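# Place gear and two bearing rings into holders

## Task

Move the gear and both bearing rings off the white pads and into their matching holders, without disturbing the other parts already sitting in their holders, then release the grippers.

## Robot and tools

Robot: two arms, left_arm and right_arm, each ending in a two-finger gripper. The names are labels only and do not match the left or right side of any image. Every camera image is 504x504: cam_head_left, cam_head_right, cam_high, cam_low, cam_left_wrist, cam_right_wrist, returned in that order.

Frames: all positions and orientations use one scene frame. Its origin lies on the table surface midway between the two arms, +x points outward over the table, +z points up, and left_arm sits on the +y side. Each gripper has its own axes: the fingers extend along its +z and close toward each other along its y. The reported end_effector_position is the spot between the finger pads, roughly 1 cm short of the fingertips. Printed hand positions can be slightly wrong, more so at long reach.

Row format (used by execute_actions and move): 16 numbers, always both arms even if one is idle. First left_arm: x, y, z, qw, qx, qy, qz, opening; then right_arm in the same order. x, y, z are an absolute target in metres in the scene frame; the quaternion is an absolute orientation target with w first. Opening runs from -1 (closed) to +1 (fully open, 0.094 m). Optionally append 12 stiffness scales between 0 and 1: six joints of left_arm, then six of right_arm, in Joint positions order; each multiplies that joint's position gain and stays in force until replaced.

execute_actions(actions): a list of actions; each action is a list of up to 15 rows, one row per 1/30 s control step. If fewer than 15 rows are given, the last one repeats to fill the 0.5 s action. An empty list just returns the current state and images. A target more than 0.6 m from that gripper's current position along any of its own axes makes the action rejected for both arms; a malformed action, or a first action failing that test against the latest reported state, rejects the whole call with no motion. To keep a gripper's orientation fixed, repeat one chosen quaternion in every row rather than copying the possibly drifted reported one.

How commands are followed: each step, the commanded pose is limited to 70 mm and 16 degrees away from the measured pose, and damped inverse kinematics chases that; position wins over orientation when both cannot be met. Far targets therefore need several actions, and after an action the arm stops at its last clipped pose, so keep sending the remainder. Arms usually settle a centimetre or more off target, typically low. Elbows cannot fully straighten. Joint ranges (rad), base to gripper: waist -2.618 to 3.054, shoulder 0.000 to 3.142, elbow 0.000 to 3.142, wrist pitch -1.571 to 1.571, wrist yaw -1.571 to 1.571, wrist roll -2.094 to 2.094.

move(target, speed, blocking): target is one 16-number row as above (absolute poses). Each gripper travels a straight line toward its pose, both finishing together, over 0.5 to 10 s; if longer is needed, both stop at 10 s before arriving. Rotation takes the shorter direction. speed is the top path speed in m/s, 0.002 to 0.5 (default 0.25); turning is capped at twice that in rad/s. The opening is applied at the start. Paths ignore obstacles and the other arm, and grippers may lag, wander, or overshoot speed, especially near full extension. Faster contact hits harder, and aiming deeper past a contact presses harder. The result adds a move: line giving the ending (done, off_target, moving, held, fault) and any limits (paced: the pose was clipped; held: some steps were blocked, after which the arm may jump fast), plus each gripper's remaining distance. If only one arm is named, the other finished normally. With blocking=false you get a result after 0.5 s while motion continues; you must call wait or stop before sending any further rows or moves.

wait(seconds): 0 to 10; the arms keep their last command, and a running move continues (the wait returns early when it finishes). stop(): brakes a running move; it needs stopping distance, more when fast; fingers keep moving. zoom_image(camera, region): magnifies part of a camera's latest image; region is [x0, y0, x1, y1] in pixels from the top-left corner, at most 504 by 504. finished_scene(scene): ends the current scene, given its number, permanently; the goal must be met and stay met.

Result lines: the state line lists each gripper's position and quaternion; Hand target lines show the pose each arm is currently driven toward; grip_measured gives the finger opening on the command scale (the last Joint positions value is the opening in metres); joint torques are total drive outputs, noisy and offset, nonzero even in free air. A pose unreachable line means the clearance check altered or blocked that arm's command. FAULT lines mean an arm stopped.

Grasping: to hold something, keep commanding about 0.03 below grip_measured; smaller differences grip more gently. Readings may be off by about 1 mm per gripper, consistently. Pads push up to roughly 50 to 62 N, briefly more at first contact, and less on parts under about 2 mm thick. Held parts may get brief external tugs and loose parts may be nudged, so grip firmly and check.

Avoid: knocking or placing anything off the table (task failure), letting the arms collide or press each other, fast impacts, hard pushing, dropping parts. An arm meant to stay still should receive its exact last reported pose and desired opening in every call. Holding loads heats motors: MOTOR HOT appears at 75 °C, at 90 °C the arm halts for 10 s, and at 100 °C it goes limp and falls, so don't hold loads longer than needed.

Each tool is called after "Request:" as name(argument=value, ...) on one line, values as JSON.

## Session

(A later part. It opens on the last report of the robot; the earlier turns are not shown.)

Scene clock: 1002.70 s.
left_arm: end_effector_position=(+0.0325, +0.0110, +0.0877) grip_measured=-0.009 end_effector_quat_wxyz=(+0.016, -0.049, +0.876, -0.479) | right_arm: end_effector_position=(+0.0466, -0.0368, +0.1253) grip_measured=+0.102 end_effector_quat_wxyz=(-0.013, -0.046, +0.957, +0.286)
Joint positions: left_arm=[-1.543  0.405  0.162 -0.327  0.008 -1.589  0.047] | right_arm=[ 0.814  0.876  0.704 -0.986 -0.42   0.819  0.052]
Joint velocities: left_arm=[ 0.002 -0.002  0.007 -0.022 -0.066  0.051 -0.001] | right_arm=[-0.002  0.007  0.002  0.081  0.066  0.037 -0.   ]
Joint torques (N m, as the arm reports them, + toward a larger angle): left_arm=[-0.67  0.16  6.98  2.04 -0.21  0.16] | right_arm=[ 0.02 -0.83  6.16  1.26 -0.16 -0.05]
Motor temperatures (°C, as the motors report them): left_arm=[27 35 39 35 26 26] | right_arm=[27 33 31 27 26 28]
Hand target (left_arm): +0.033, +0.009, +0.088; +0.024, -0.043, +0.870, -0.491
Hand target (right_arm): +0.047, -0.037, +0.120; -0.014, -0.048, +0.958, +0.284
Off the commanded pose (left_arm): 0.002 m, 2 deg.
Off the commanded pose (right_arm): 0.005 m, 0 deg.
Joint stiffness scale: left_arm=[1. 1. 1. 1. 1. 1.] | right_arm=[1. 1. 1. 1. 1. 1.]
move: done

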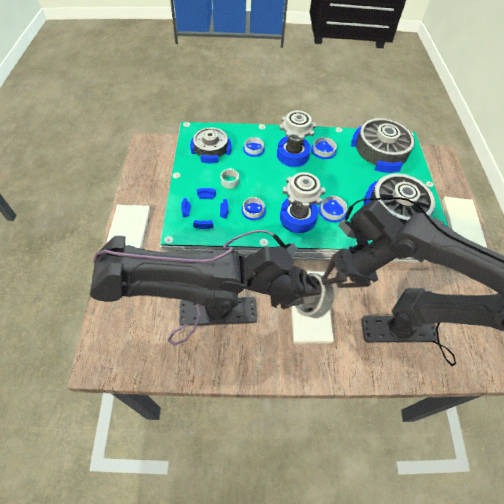

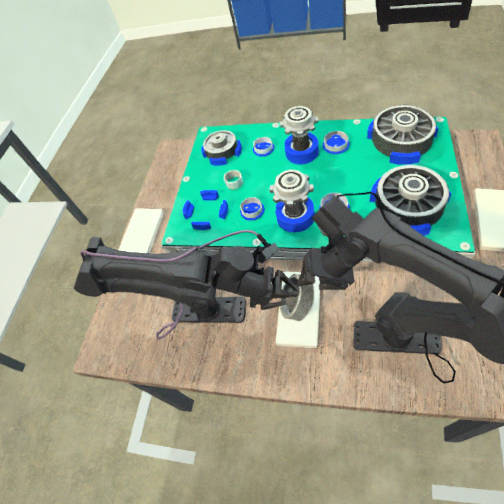

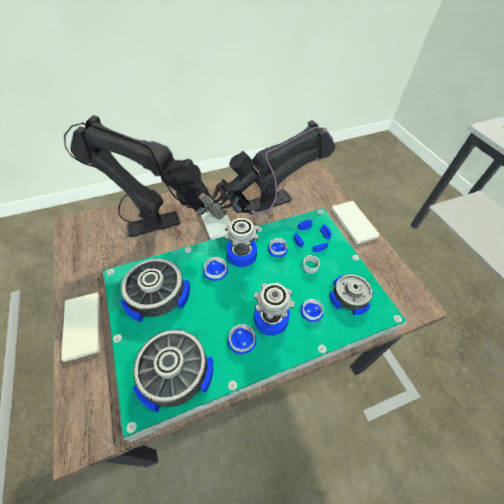

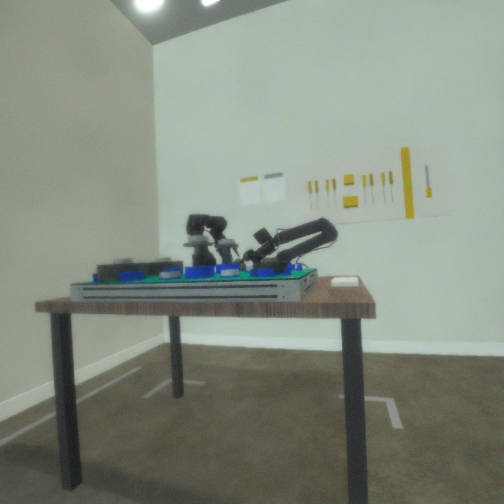

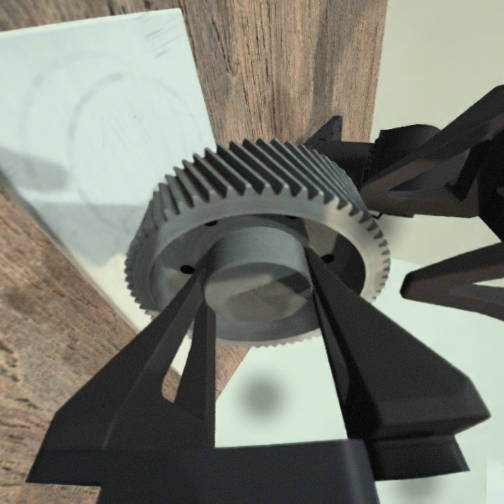

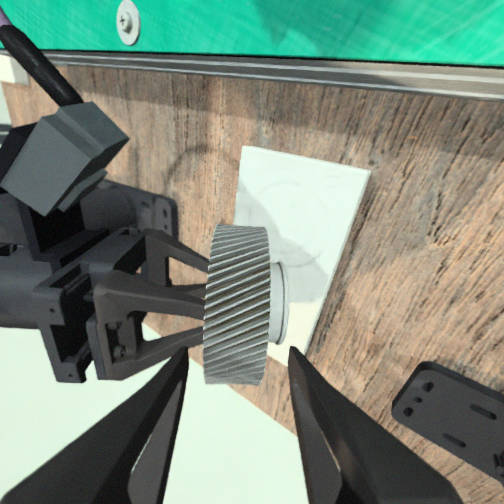

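Request:
move(target=[0.0330,0.0092,0.088, 0.0245,-0.0433,0.8694,-0.4918, -0.08, 0.0465,-0.031,0.1115, -0.0141,-0.0477,0.9576,0.2837, 0.1], speed=0.02)

Scene clock: 1013.67 s.
left_arm: end_effector_position=(+0.0325, +0.0110, +0.0877) grip_measured=-0.009 end_effector_quat_wxyz=(+0.016, -0.050, +0.876, -0.479) | right_arm: end_effector_position=(+0.0472, -0.0312, +0.1200) grip_measured=+0.102 end_effector_quat_wxyz=(-0.008, -0.050, +0.955, +0.293)
Joint positions: left_arm=[-1.543  0.405  0.162 -0.327  0.007 -1.59   0.047] | right_arm=[ 0.833  0.876  0.674 -0.93  -0.417  0.836  0.052]
Joint velocities: left_arm=[-0.012 -0.012  0.012 -0.051 -0.037 -0.022 -0.001] | right_arm=[ 0.007  0.012 -0.022  0.066 -0.037  0.022  0.   ]
Joint torques (N m, as the arm reports them, + toward a larger angle): left_arm=[-0.69  0.13  7.15  2.05 -0.22  0.19] | right_arm=[ 0.78 -0.07  6.16  1.3  -0.07  0.06]
Motor temperatures (°C, as the motors report them): left_arm=[27 34 39 36 26 26] | right_arm=[27 33 31 27 26 28]
Hand target (left_arm): +0.033, +0.009, +0.088; +0.024, -0.044, +0.870, -0.491
Hand target (right_arm): +0.046, -0.032, +0.112; -0.014, -0.048, +0.958, +0.283
Off the commanded pose (left_arm): 0.002 m, 2 deg.
Off the commanded pose (right_arm): 0.009 m, 1 deg.
Joint stiffness scale: left_arm=[1. 1. 1. 1. 1. 1.] | right_arm=[1. 1. 1. 1. 1. 1.]
move: done

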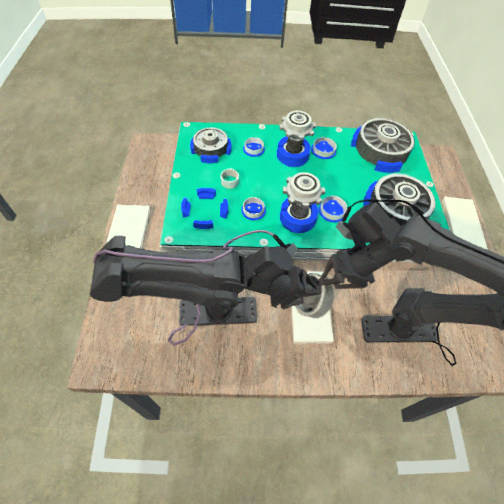

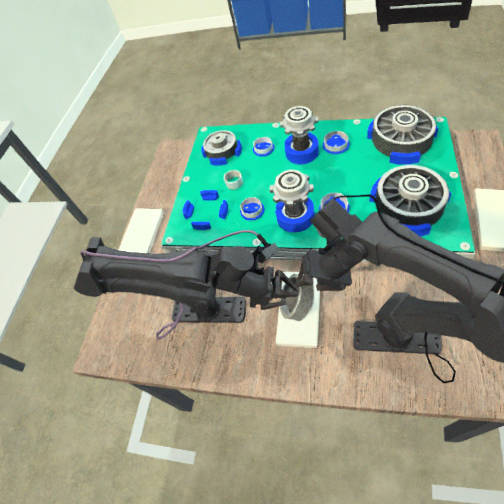

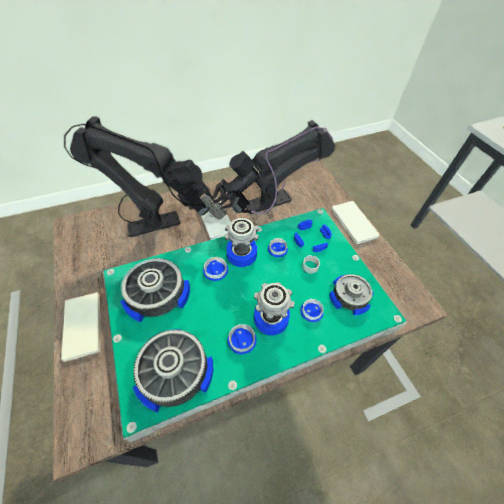

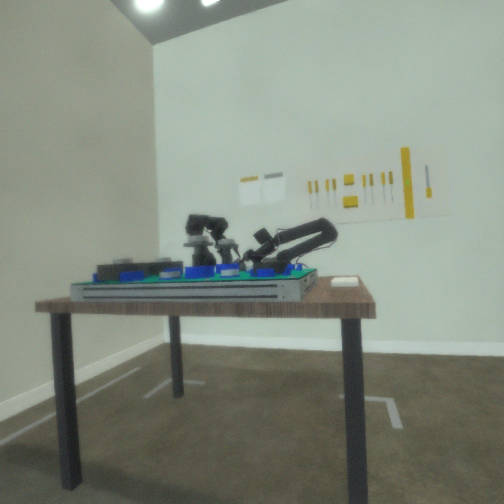

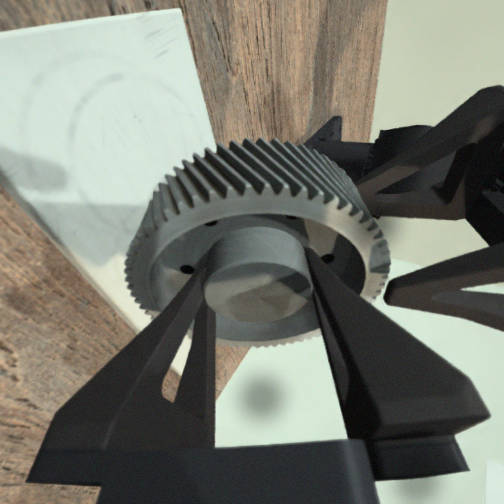

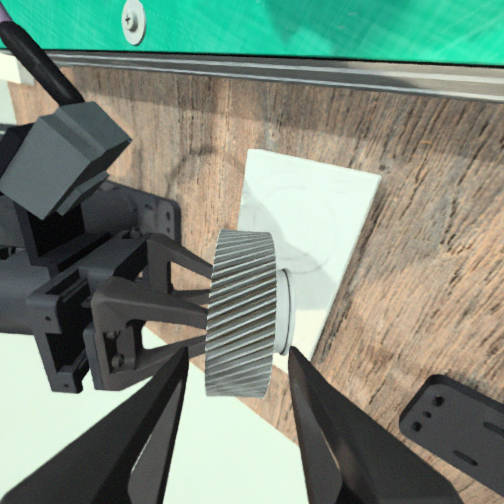

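Request:
move(target=[0.0330,0.0092,0.088, 0.0245,-0.0433,0.8694,-0.4918, -0.08, 0.0465,-0.0275,0.104, -0.0141,-0.0477,0.9576,0.2837, 0.1], speed=0.02)

Scene clock: 1022.87 s.
left_arm: end_effector_position=(+0.0325, +0.0109, +0.0878) grip_measured=-0.009 end_effector_quat_wxyz=(+0.016, -0.050, +0.876, -0.480) | right_arm: end_effector_position=(+0.0474, -0.0274, +0.1113) grip_measured=+0.102 end_effector_quat_wxyz=(-0.011, -0.049, +0.955, +0.291)
Joint positions: left_arm=[-1.543  0.405  0.162 -0.327  0.007 -1.591  0.047] | right_arm=[ 0.85   0.895  0.648 -0.885 -0.41   0.852  0.052]
Joint velocities: left_arm=[-0.037 -0.002  0.007  0.095 -0.051 -0.066 -0.001] | right_arm=[-0.007 -0.012  0.012 -0.007  0.095 -0.022  0.   ]
Joint torques (N m, as the arm reports them, + toward a larger angle): left_arm=[-0.61  0.25  7.06  1.99 -0.19  0.18] | right_arm=[ 0.79 -0.72  6.23  1.29 -0.08  0.04]
Motor temperatures (°C, as the motors report them): left_arm=[27 34 39 36 26 26] | right_arm=[27 32 31 27 26 28]
Hand target (left_arm): +0.033, +0.009, +0.088; +0.024, -0.043, +0.869, -0.491
Hand target (right_arm): +0.047, -0.028, +0.104; -0.014, -0.048, +0.958, +0.284
Off the commanded pose (left_arm): 0.002 m, 2 deg.
Off the commanded pose (right_arm): 0.007 m, 1 deg.
Joint stiffness scale: left_arm=[1. 1. 1. 1. 1. 1.] | right_arm=[1. 1. 1. 1. 1. 1.]
move: done

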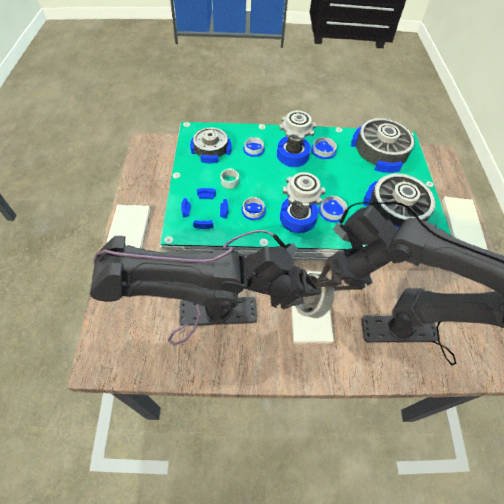

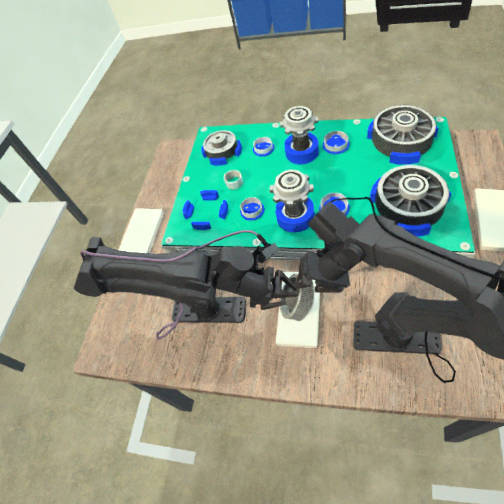

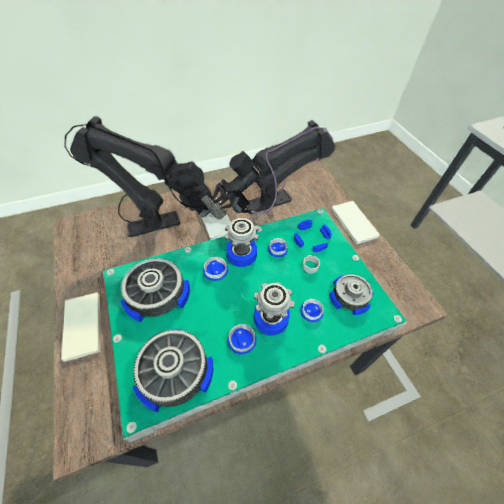

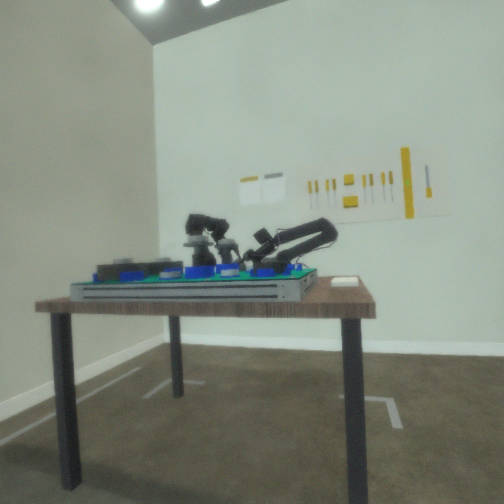

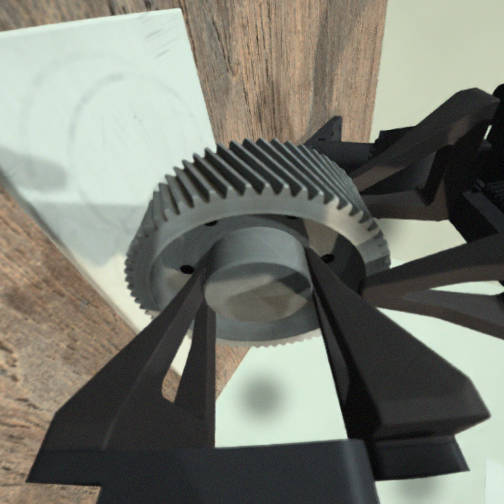

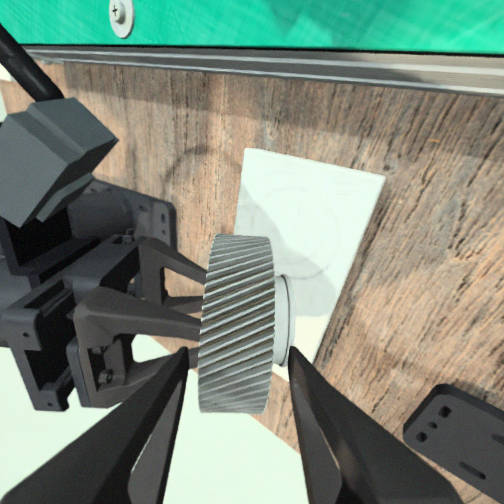

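Request:
execute_actions(actions=[[[0.0330,0.0092,0.088, 0.0245,-0.0433,0.8694,-0.4918, -0.08, 0.0465,-0.0275,0.106, -0.0141,-0.0477,0.9576,0.2837, -0.15]],[[0.0330,0.0092,0.088, 0.0245,-0.0433,0.8694,-0.4918, -0.08, 0.0465,-0.0275,0.106, -0.0141,-0.0477,0.9576,0.2837, -0.28]],[[0.0330,0.0092,0.088, 0.0245,-0.0433,0.8694,-0.4918, -0.08, 0.0465,-0.0275,0.106, -0.0141,-0.0477,0.9576,0.2837, -0.40]]])

Scene clock: 1029.27 s.
left_arm: end_effector_position=(+0.0325, +0.0107, +0.0877) grip_measured=-0.009 end_effector_quat_wxyz=(+0.016, -0.050, +0.875, -0.480) | right_arm: end_effector_position=(+0.0480, -0.0260, +0.1120) grip_measured=-0.302 end_effector_quat_wxyz=(-0.010, -0.045, +0.955, +0.294)
Joint positions: left_arm=[-1.543  0.405  0.16  -0.323  0.007 -1.591  0.047] | right_arm=[ 0.851  0.895  0.648 -0.878 -0.411  0.863  0.033]
Joint velocities: left_arm=[-0.007 -0.002 -0.012 -0.081 -0.022 -0.051  0.   ] | right_arm=[-0.002  0.007 -0.012  0.051  0.081 -0.037  0.   ]
Joint torques (N m, as the arm reports them, + toward a larger angle): left_arm=[-0.73  0.19  7.26  1.97 -0.19  0.18] | right_arm=[ 0.75 -0.67  6.78  1.22 -0.07 -0.03]
Motor temperatures (°C, as the motors report them): left_arm=[27 34 39 37 26 26] | right_arm=[27 32 31 27 26 28]
Hand target (left_arm): +0.033, +0.009, +0.088; +0.024, -0.044, +0.870, -0.491
Hand target (right_arm): +0.046, -0.028, +0.106; -0.014, -0.048, +0.958, +0.284
Off the commanded pose (left_arm): 0.002 m, 2 deg.
Off the commanded pose (right_arm): 0.006 m, 1 deg.
Joint stiffness scale: left_arm=[1. 1. 1. 1. 1. 1.] | right_arm=[1. 1. 1. 1. 1. 1.]

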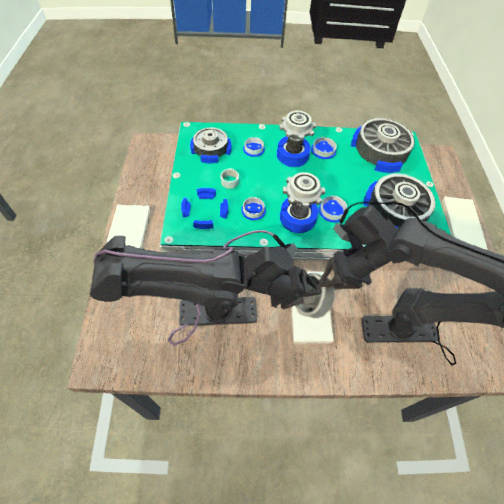

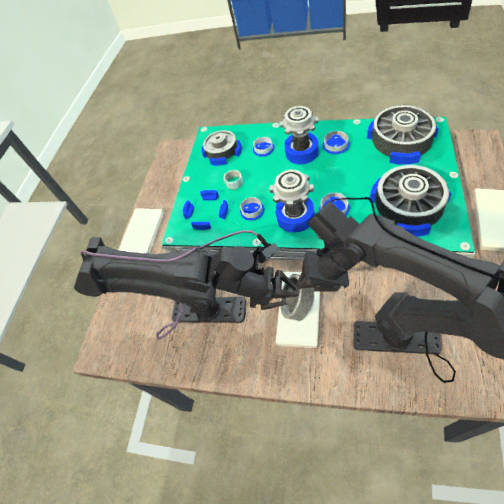

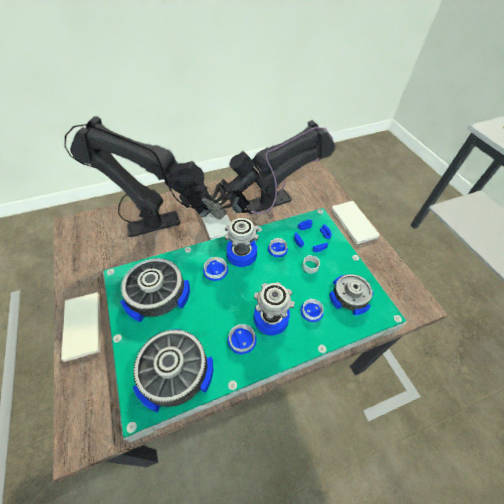

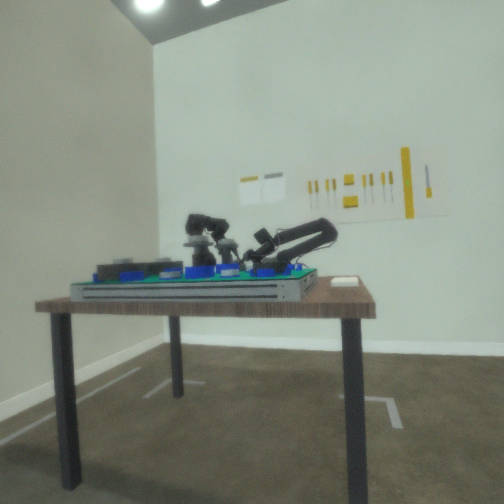

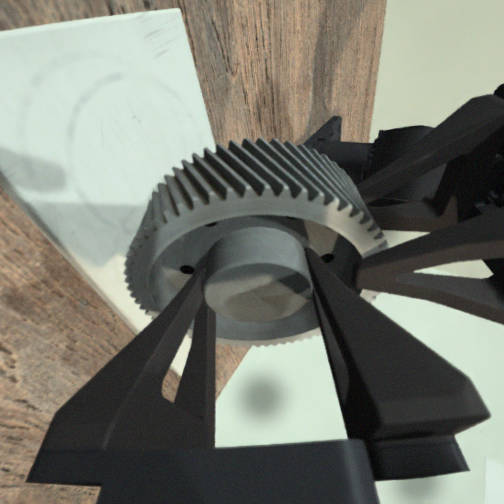

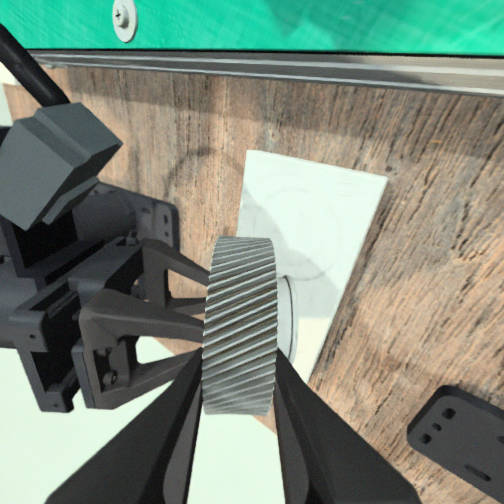

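Request:
execute_actions(actions=[[[0.0325,0.0107,0.0877, 0.0245,-0.0433,0.8694,-0.4918, 0.05, 0.0475,-0.0265,0.110, -0.0141,-0.0477,0.9576,0.2837, -0.40]],[[0.0325,0.0107,0.0877, 0.0245,-0.0433,0.8694,-0.4918, 0.14, 0.0475,-0.0265,0.110, -0.0141,-0.0477,0.9576,0.2837, -0.40]]])

Request:
move(target=[0.030,0.036,0.104, 0.0245,-0.0433,0.8694,-0.4918, 0.14, 0.0475,-0.0265,0.110, -0.0141,-0.0477,0.9576,0.2837, -0.40], speed=0.04)

Scene clock: 1039.67 s.
left_arm: end_effector_position=(+0.0326, +0.0099, +0.0884) grip_measured=+0.137 end_effector_quat_wxyz=(+0.017, -0.050, +0.873, -0.485) | right_arm: end_effector_position=(+0.0482, -0.0264, +0.1115) grip_measured=-0.302 end_effector_quat_wxyz=(-0.010, -0.045, +0.955, +0.292)
Joint positions: left_arm=[-1.548  0.4    0.154 -0.312  0.001 -1.591  0.053] | right_arm=[ 0.851  0.897  0.648 -0.879 -0.409  0.863  0.033]
Joint velocities: left_arm=[-0.012 -0.022  0.007 -0.051  0.022 -0.037  0.   ] | right_arm=[-0.002  0.017  0.002 -0.051 -0.007  0.007  0.   ]
Joint torques (N m, as the arm reports them, + toward a larger angle): left_arm=[-0.69 -0.35  7.73  1.79 -0.2   0.12] | right_arm=[ 0.69 -0.35  8.11  1.15 -0.09 -0.04]
Motor temperatures (°C, as the motors report them): left_arm=[27 34 39 37 26 26] | right_arm=[27 32 31 27 26 28]
Hand target (left_arm): +0.032, +0.011, +0.088; +0.024, -0.043, +0.869, -0.492
Hand target (right_arm): +0.047, -0.027, +0.110; -0.014, -0.048, +0.958, +0.284
Off the commanded pose (left_arm): 0.001 m, 1 deg.
Off the commanded pose (right_arm): 0.002 m, 1 deg.
Joint stiffness scale: left_arm=[1. 1. 1. 1. 1. 1.] | right_arm=[1. 1. 1. 1. 1. 1.]

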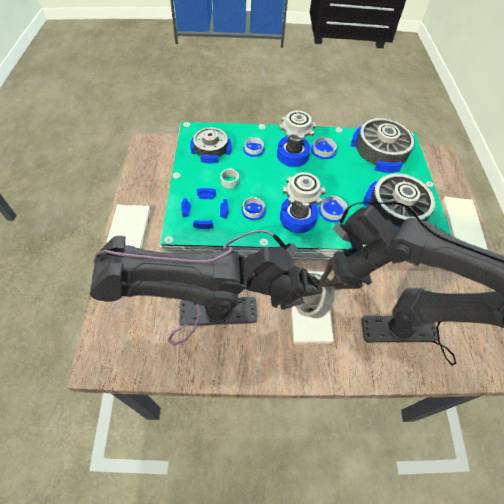

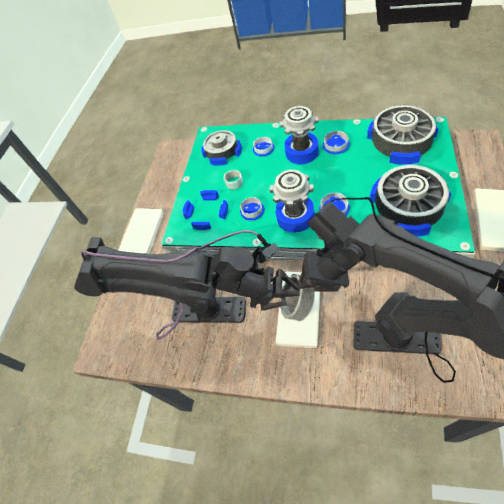

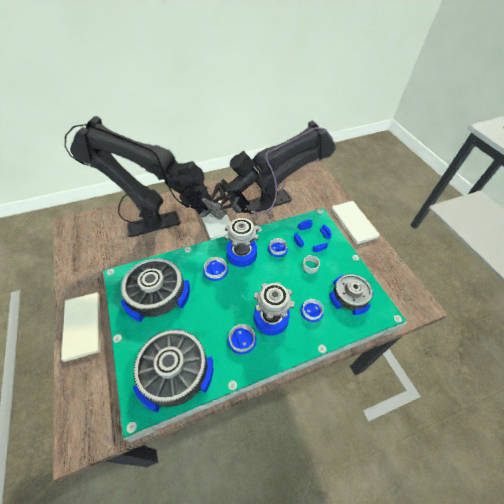

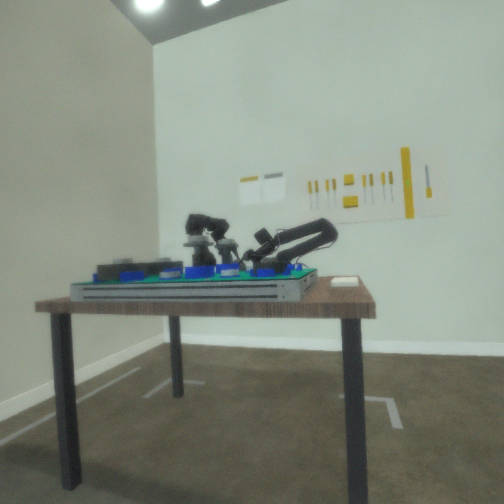

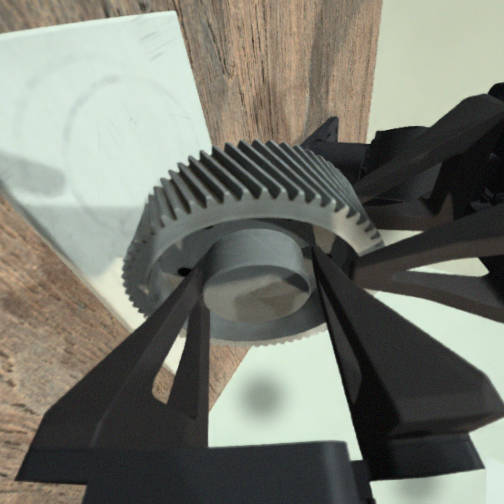

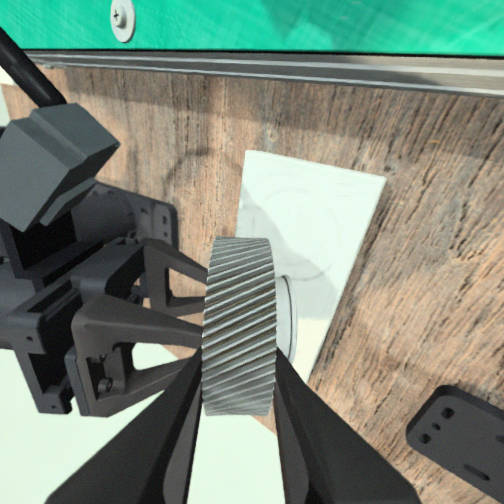

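Scene clock: 1041.03 s.
left_arm: end_effector_position=(+0.0294, +0.0358, +0.0925) grip_measured=+0.138 end_effector_quat_wxyz=(+0.018, -0.047, +0.877, -0.478) | right_arm: end_effector_position=(+0.0482, -0.0264, +0.1115) grip_measured=-0.302 end_effector_quat_wxyz=(-0.010, -0.045, +0.955, +0.292)
Joint positions: left_arm=[-1.558  0.182  0.186 -0.578 -0.007 -1.591  0.053] | right_arm=[ 0.851  0.897  0.648 -0.879 -0.409  0.863  0.033]
Joint velocities: left_arm=[ 0.002 -0.022  0.007 -0.037 -0.066  0.037 -0.001] | right_arm=[-0.002 -0.012 -0.007 -0.125  0.037 -0.037 -0.001]
Joint torques (N m, as the arm reports them, + toward a larger angle): left_arm=[-0.64  0.4  11.16  1.56 -0.21  0.09] | right_arm=[ 0.69 -0.35  8.12  1.14 -0.09 -0.04]
Motor temperatures (°C, as the motors report them): left_arm=[27 34 39 37 26 26] | right_arm=[27 32 32 27 26 28]
Hand target (left_arm): +0.030, +0.036, +0.104; +0.024, -0.043, +0.870, -0.491
Hand target (right_arm): +0.047, -0.027, +0.110; -0.014, -0.048, +0.958, +0.284
Off the commanded pose (left_arm): 0.012 m, 2 deg.
Off the commanded pose (right_arm): 0.002 m, 1 deg.
Joint stiffness scale: left_arm=[1. 1. 1. 1. 1. 1.] | right_arm=[1. 1. 1. 1. 1. 1.]
move: off_target (left_arm)

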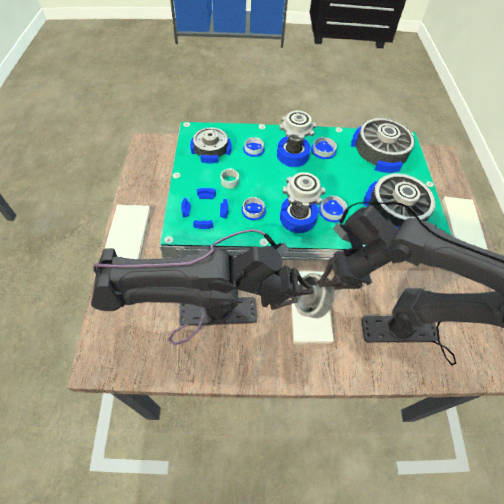

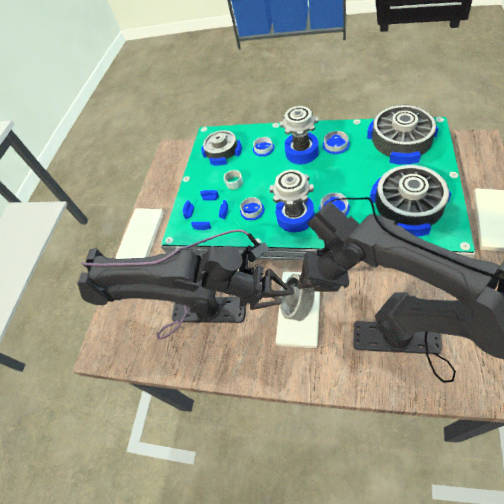

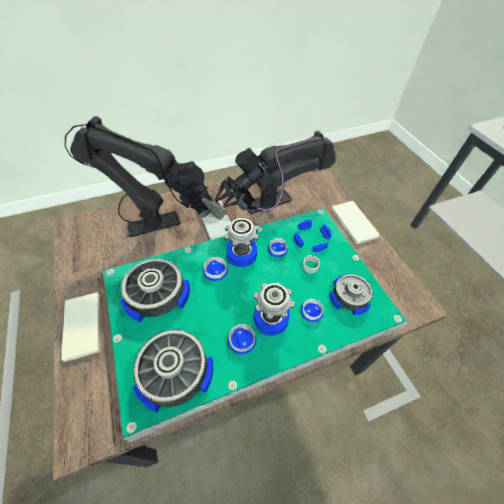

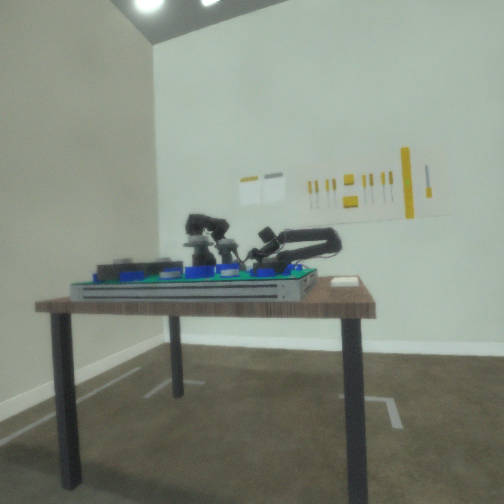

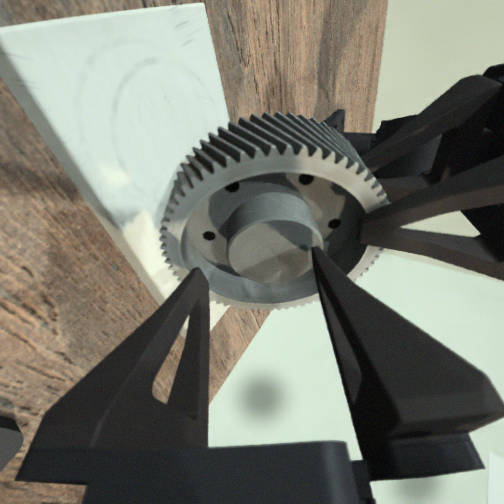

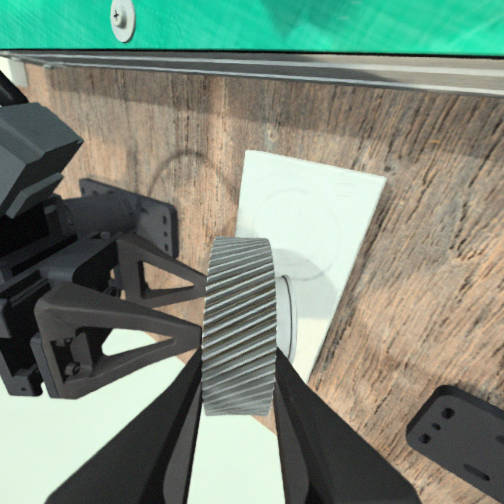

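Request:
move(target=[0.027,0.068,0.118, 0.0245,-0.0433,0.8694,-0.4918, 0.14, 0.0475,-0.0265,0.110, -0.0141,-0.0477,0.9576,0.2837, -0.40], speed=0.05)

Scene clock: 1046.93 s.
left_arm: end_effector_position=(+0.0270, +0.0656, +0.1084) grip_measured=+0.138 end_effector_quat_wxyz=(+0.018, -0.048, +0.883, -0.466) | right_arm: end_effector_position=(+0.0482, -0.0264, +0.1115) grip_measured=-0.302 end_effector_quat_wxyz=(-0.010, -0.045, +0.955, +0.292)
Joint positions: left_arm=[-1.558  0.044  0.294 -0.85  -0.008 -1.592  0.053] | right_arm=[ 0.851  0.897  0.648 -0.879 -0.409  0.863  0.033]
Joint velocities: left_arm=[ 0.007 -0.002 -0.002  0.007 -0.066 -0.037  0.001] | right_arm=[-0.012  0.002  0.012  0.022 -0.11  -0.095 -0.   ]
Joint torques (N m, as the arm reports them, + toward a larger angle): left_arm=[-1.02  1.13 10.37  1.55 -0.22  0.08] | right_arm=[ 0.69 -0.33  8.11  1.15 -0.09 -0.04]
Motor temperatures (°C, as the motors report them): left_arm=[27 34 40 37 26 26] | right_arm=[27 32 32 27 26 28]
Hand target (left_arm): +0.027, +0.068, +0.118; +0.022, -0.043, +0.876, -0.480
Hand target (right_arm): +0.047, -0.027, +0.110; -0.014, -0.048, +0.958, +0.284
Off the commanded pose (left_arm): 0.010 m, 3 deg.
Off the commanded pose (right_arm): 0.002 m, 1 deg.
Joint stiffness scale: left_arm=[1. 1. 1. 1. 1. 1.] | right_arm=[1. 1. 1. 1. 1. 1.]
joint sent to its limit (left arm) — the command would take joint 2 (shoulder) past its lower limit, so that joint was sent only as far as its limit.
move: off_target (left_arm)

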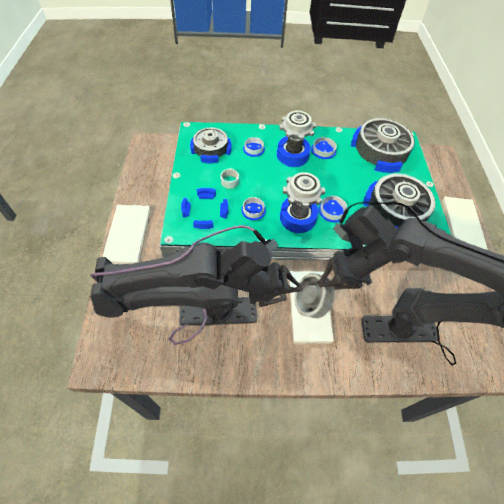

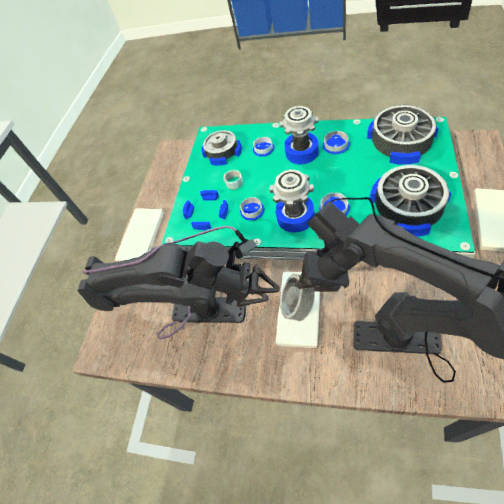

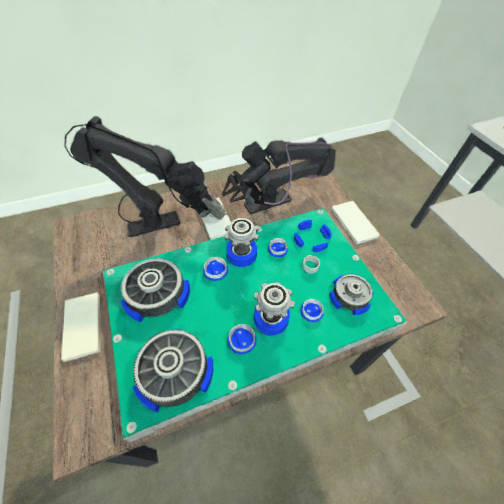

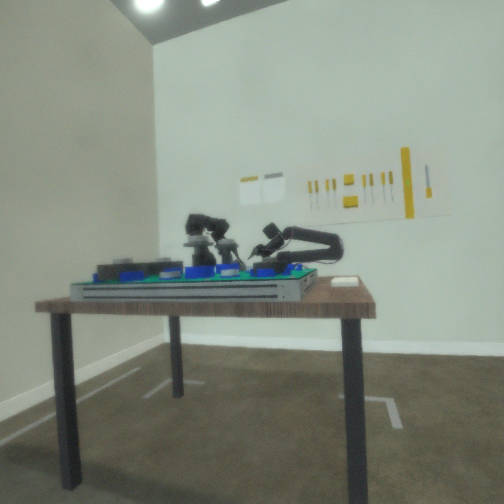

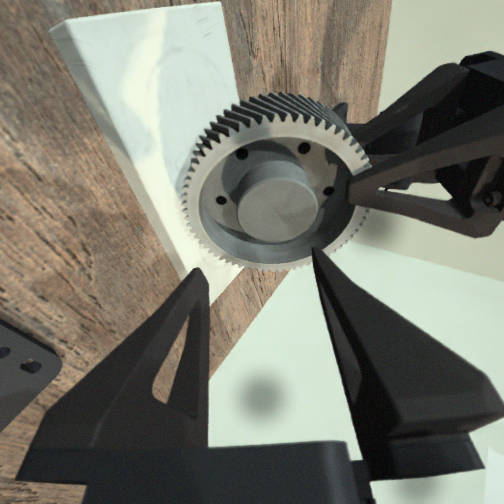

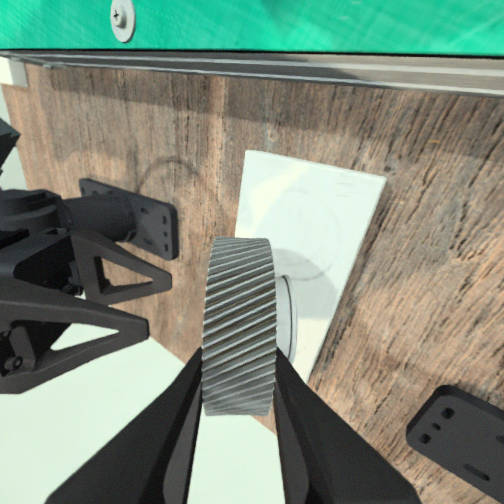

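Request:
move(target=[-0.091,0.0754,0.125, -0.1274,0.2253,0.8409,-0.4757, 0.14, 0.0461,-0.006,0.1225, -0.0095,-0.0488,0.9805,0.1906, -0.40], speed=0.08)

Scene clock: 1070.57 s.
left_arm: end_effector_position=(-0.0890, +0.0722, +0.1264) grip_measured=+0.138 end_effector_quat_wxyz=(-0.130, +0.210, +0.841, -0.482) | right_arm: end_effector_position=(+0.0473, -0.0063, +0.1192) grip_measured=-0.302 end_effector_quat_wxyz=(-0.010, -0.051, +0.979, +0.199)
Joint positions: left_arm=[-2.17   0.106  0.294 -0.713 -0.017 -1.599  0.053] | right_arm=[ 1.044  1.11   0.848 -0.975 -0.228  0.992  0.033]
Joint velocities: left_arm=[ 0.022  0.022 -0.002 -0.037  0.022  0.007  0.001] | right_arm=[-0.017  0.007  0.002  0.066 -0.022 -0.095 -0.   ]
Joint torques (N m, as the arm reports them, + toward a larger angle): left_arm=[-0.64  4.24  8.63  1.82  0.01  0.22] | right_arm=[ 0.79 -2.11  9.41  0.82  0.04  0.07]
Motor temperatures (°C, as the motors report them): left_arm=[27 34 40 36 26 26] | right_arm=[27 32 33 27 26 28]
Hand target (left_arm): -0.092, +0.073, +0.125; -0.129, +0.224, +0.839, -0.478
Hand target (right_arm): +0.047, -0.007, +0.123; -0.010, -0.049, +0.981, +0.189
Off the commanded pose (left_arm): 0.004 m, 2 deg.
Off the commanded pose (right_arm): 0.004 m, 1 deg.
Joint stiffness scale: left_arm=[1. 1. 1. 1. 1. 1.] | right_arm=[1. 1. 1. 1. 1. 1.]
move: done

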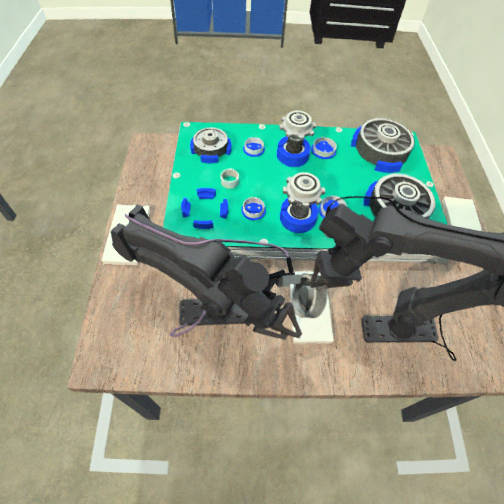

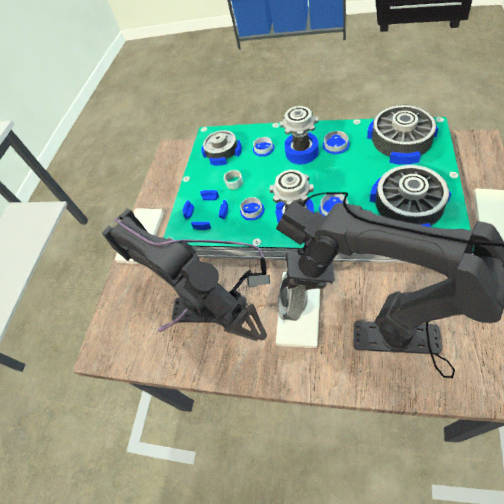

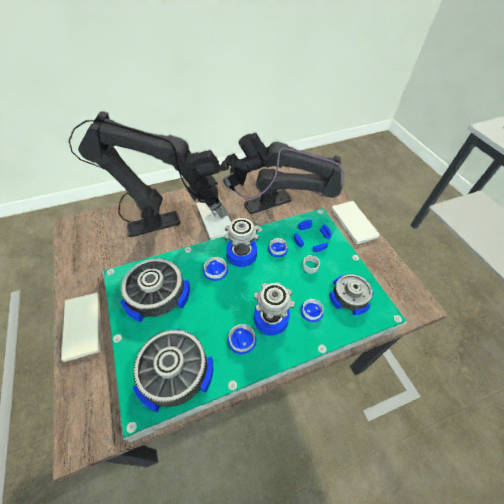

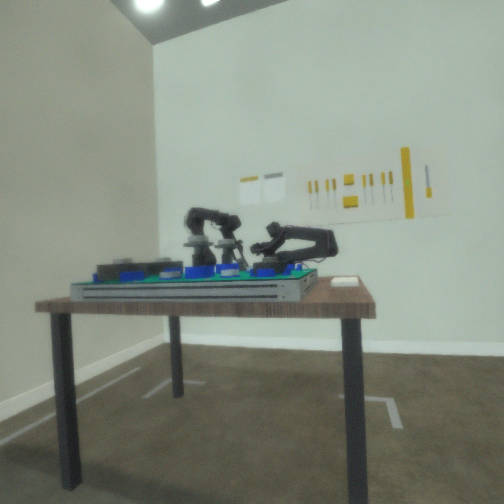

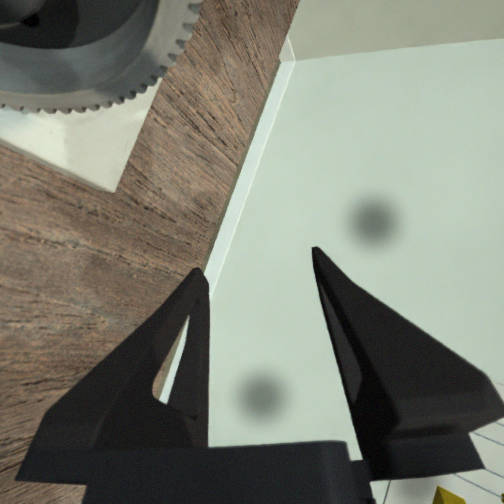

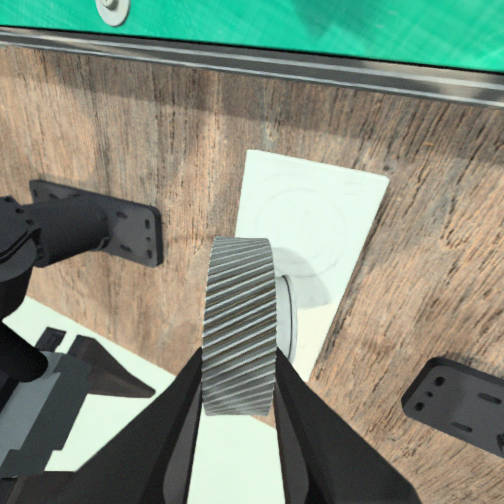

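Request:
move(target=[-0.1565,0.1193,0.135, -0.2158,0.3816,0.7824,-0.4426, 0.14, 0.0442,0.0135,0.1265, -0.0052,-0.0494,0.9933,0.1044, -0.40], speed=0.08)

Scene clock: 1086.90 s.
left_arm: end_effector_position=(-0.1550, +0.1170, +0.1267) grip_measured=+0.138 end_effector_quat_wxyz=(-0.216, +0.370, +0.790, -0.439) | right_arm: end_effector_position=(+0.0460, +0.0117, +0.1233) grip_measured=-0.302 end_effector_quat_wxyz=(-0.006, -0.050, +0.993, +0.109)
Joint positions: left_arm=[-2.554  0.2    0.306 -0.655 -0.015 -1.598  0.053] | right_arm=[ 1.171  1.32   1.047 -1.105 -0.104  1.092  0.033]
Joint velocities: left_arm=[-0.002 -0.002 -0.002 -0.037 -0.022 -0.022 -0.001] | right_arm=[ 0.007  0.007 -0.007  0.007  0.037 -0.007  0.   ]
Joint torques (N m, as the arm reports them, + toward a larger angle): left_arm=[-0.72  3.83 10.93  1.82  0.    0.22] | right_arm=[ 0.84 -3.54  9.09  0.67  0.04  0.09]
Motor temperatures (°C, as the motors report them): left_arm=[27 34 40 37 26 26] | right_arm=[27 32 34 27 26 28]
Hand target (left_arm): -0.158, +0.118, +0.135; -0.217, +0.381, +0.782, -0.444
Hand target (right_arm): +0.045, +0.013, +0.128; -0.006, -0.049, +0.993, +0.104
Off the commanded pose (left_arm): 0.009 m, 2 deg.
Off the commanded pose (right_arm): 0.004 m, 1 deg.
Joint stiffness scale: left_arm=[1. 1. 1. 1. 1. 1.] | right_arm=[1. 1. 1. 1. 1. 1.]
move: done

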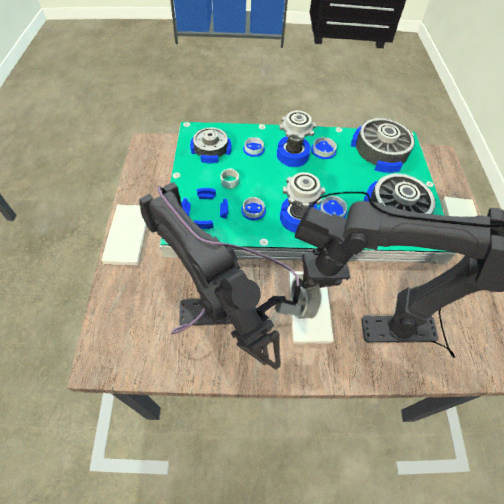

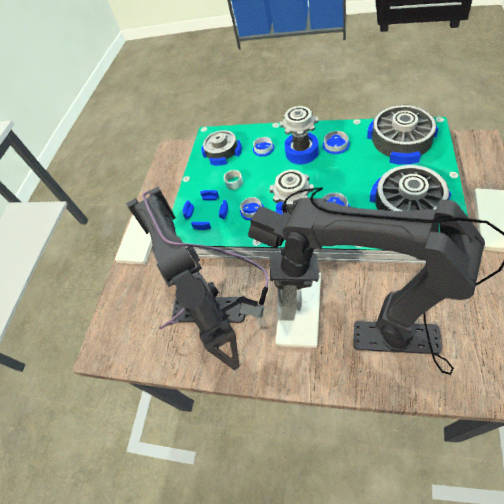

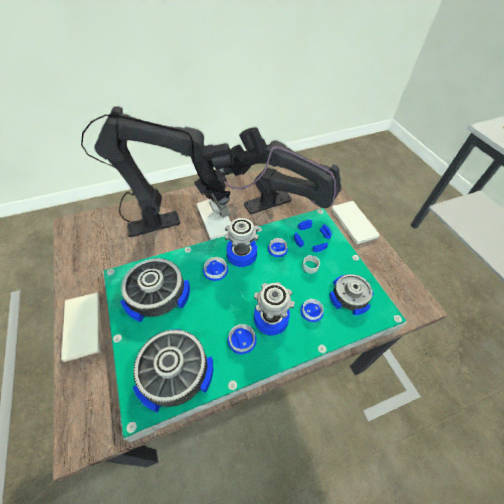

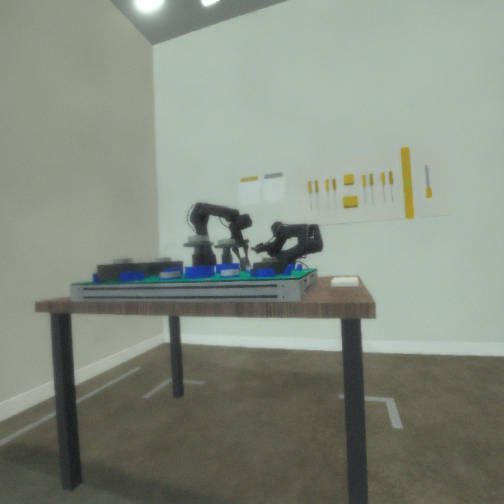

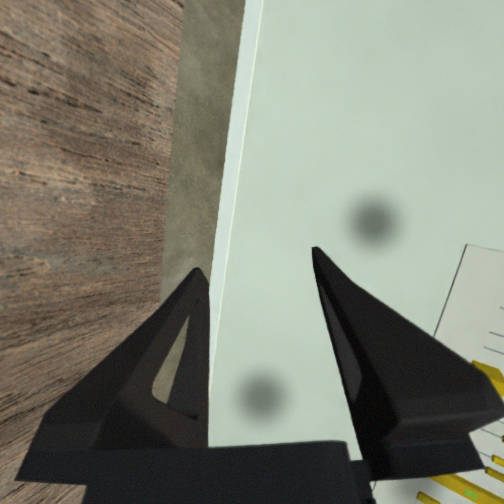

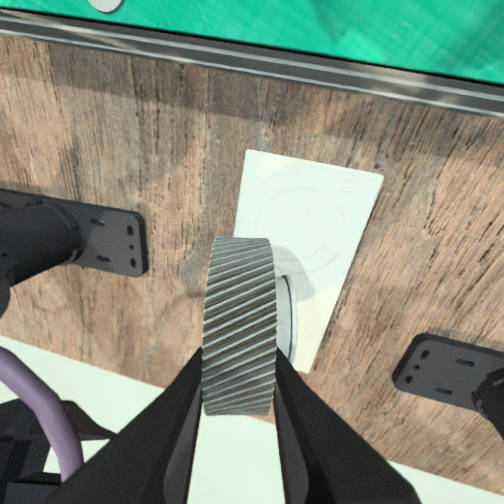

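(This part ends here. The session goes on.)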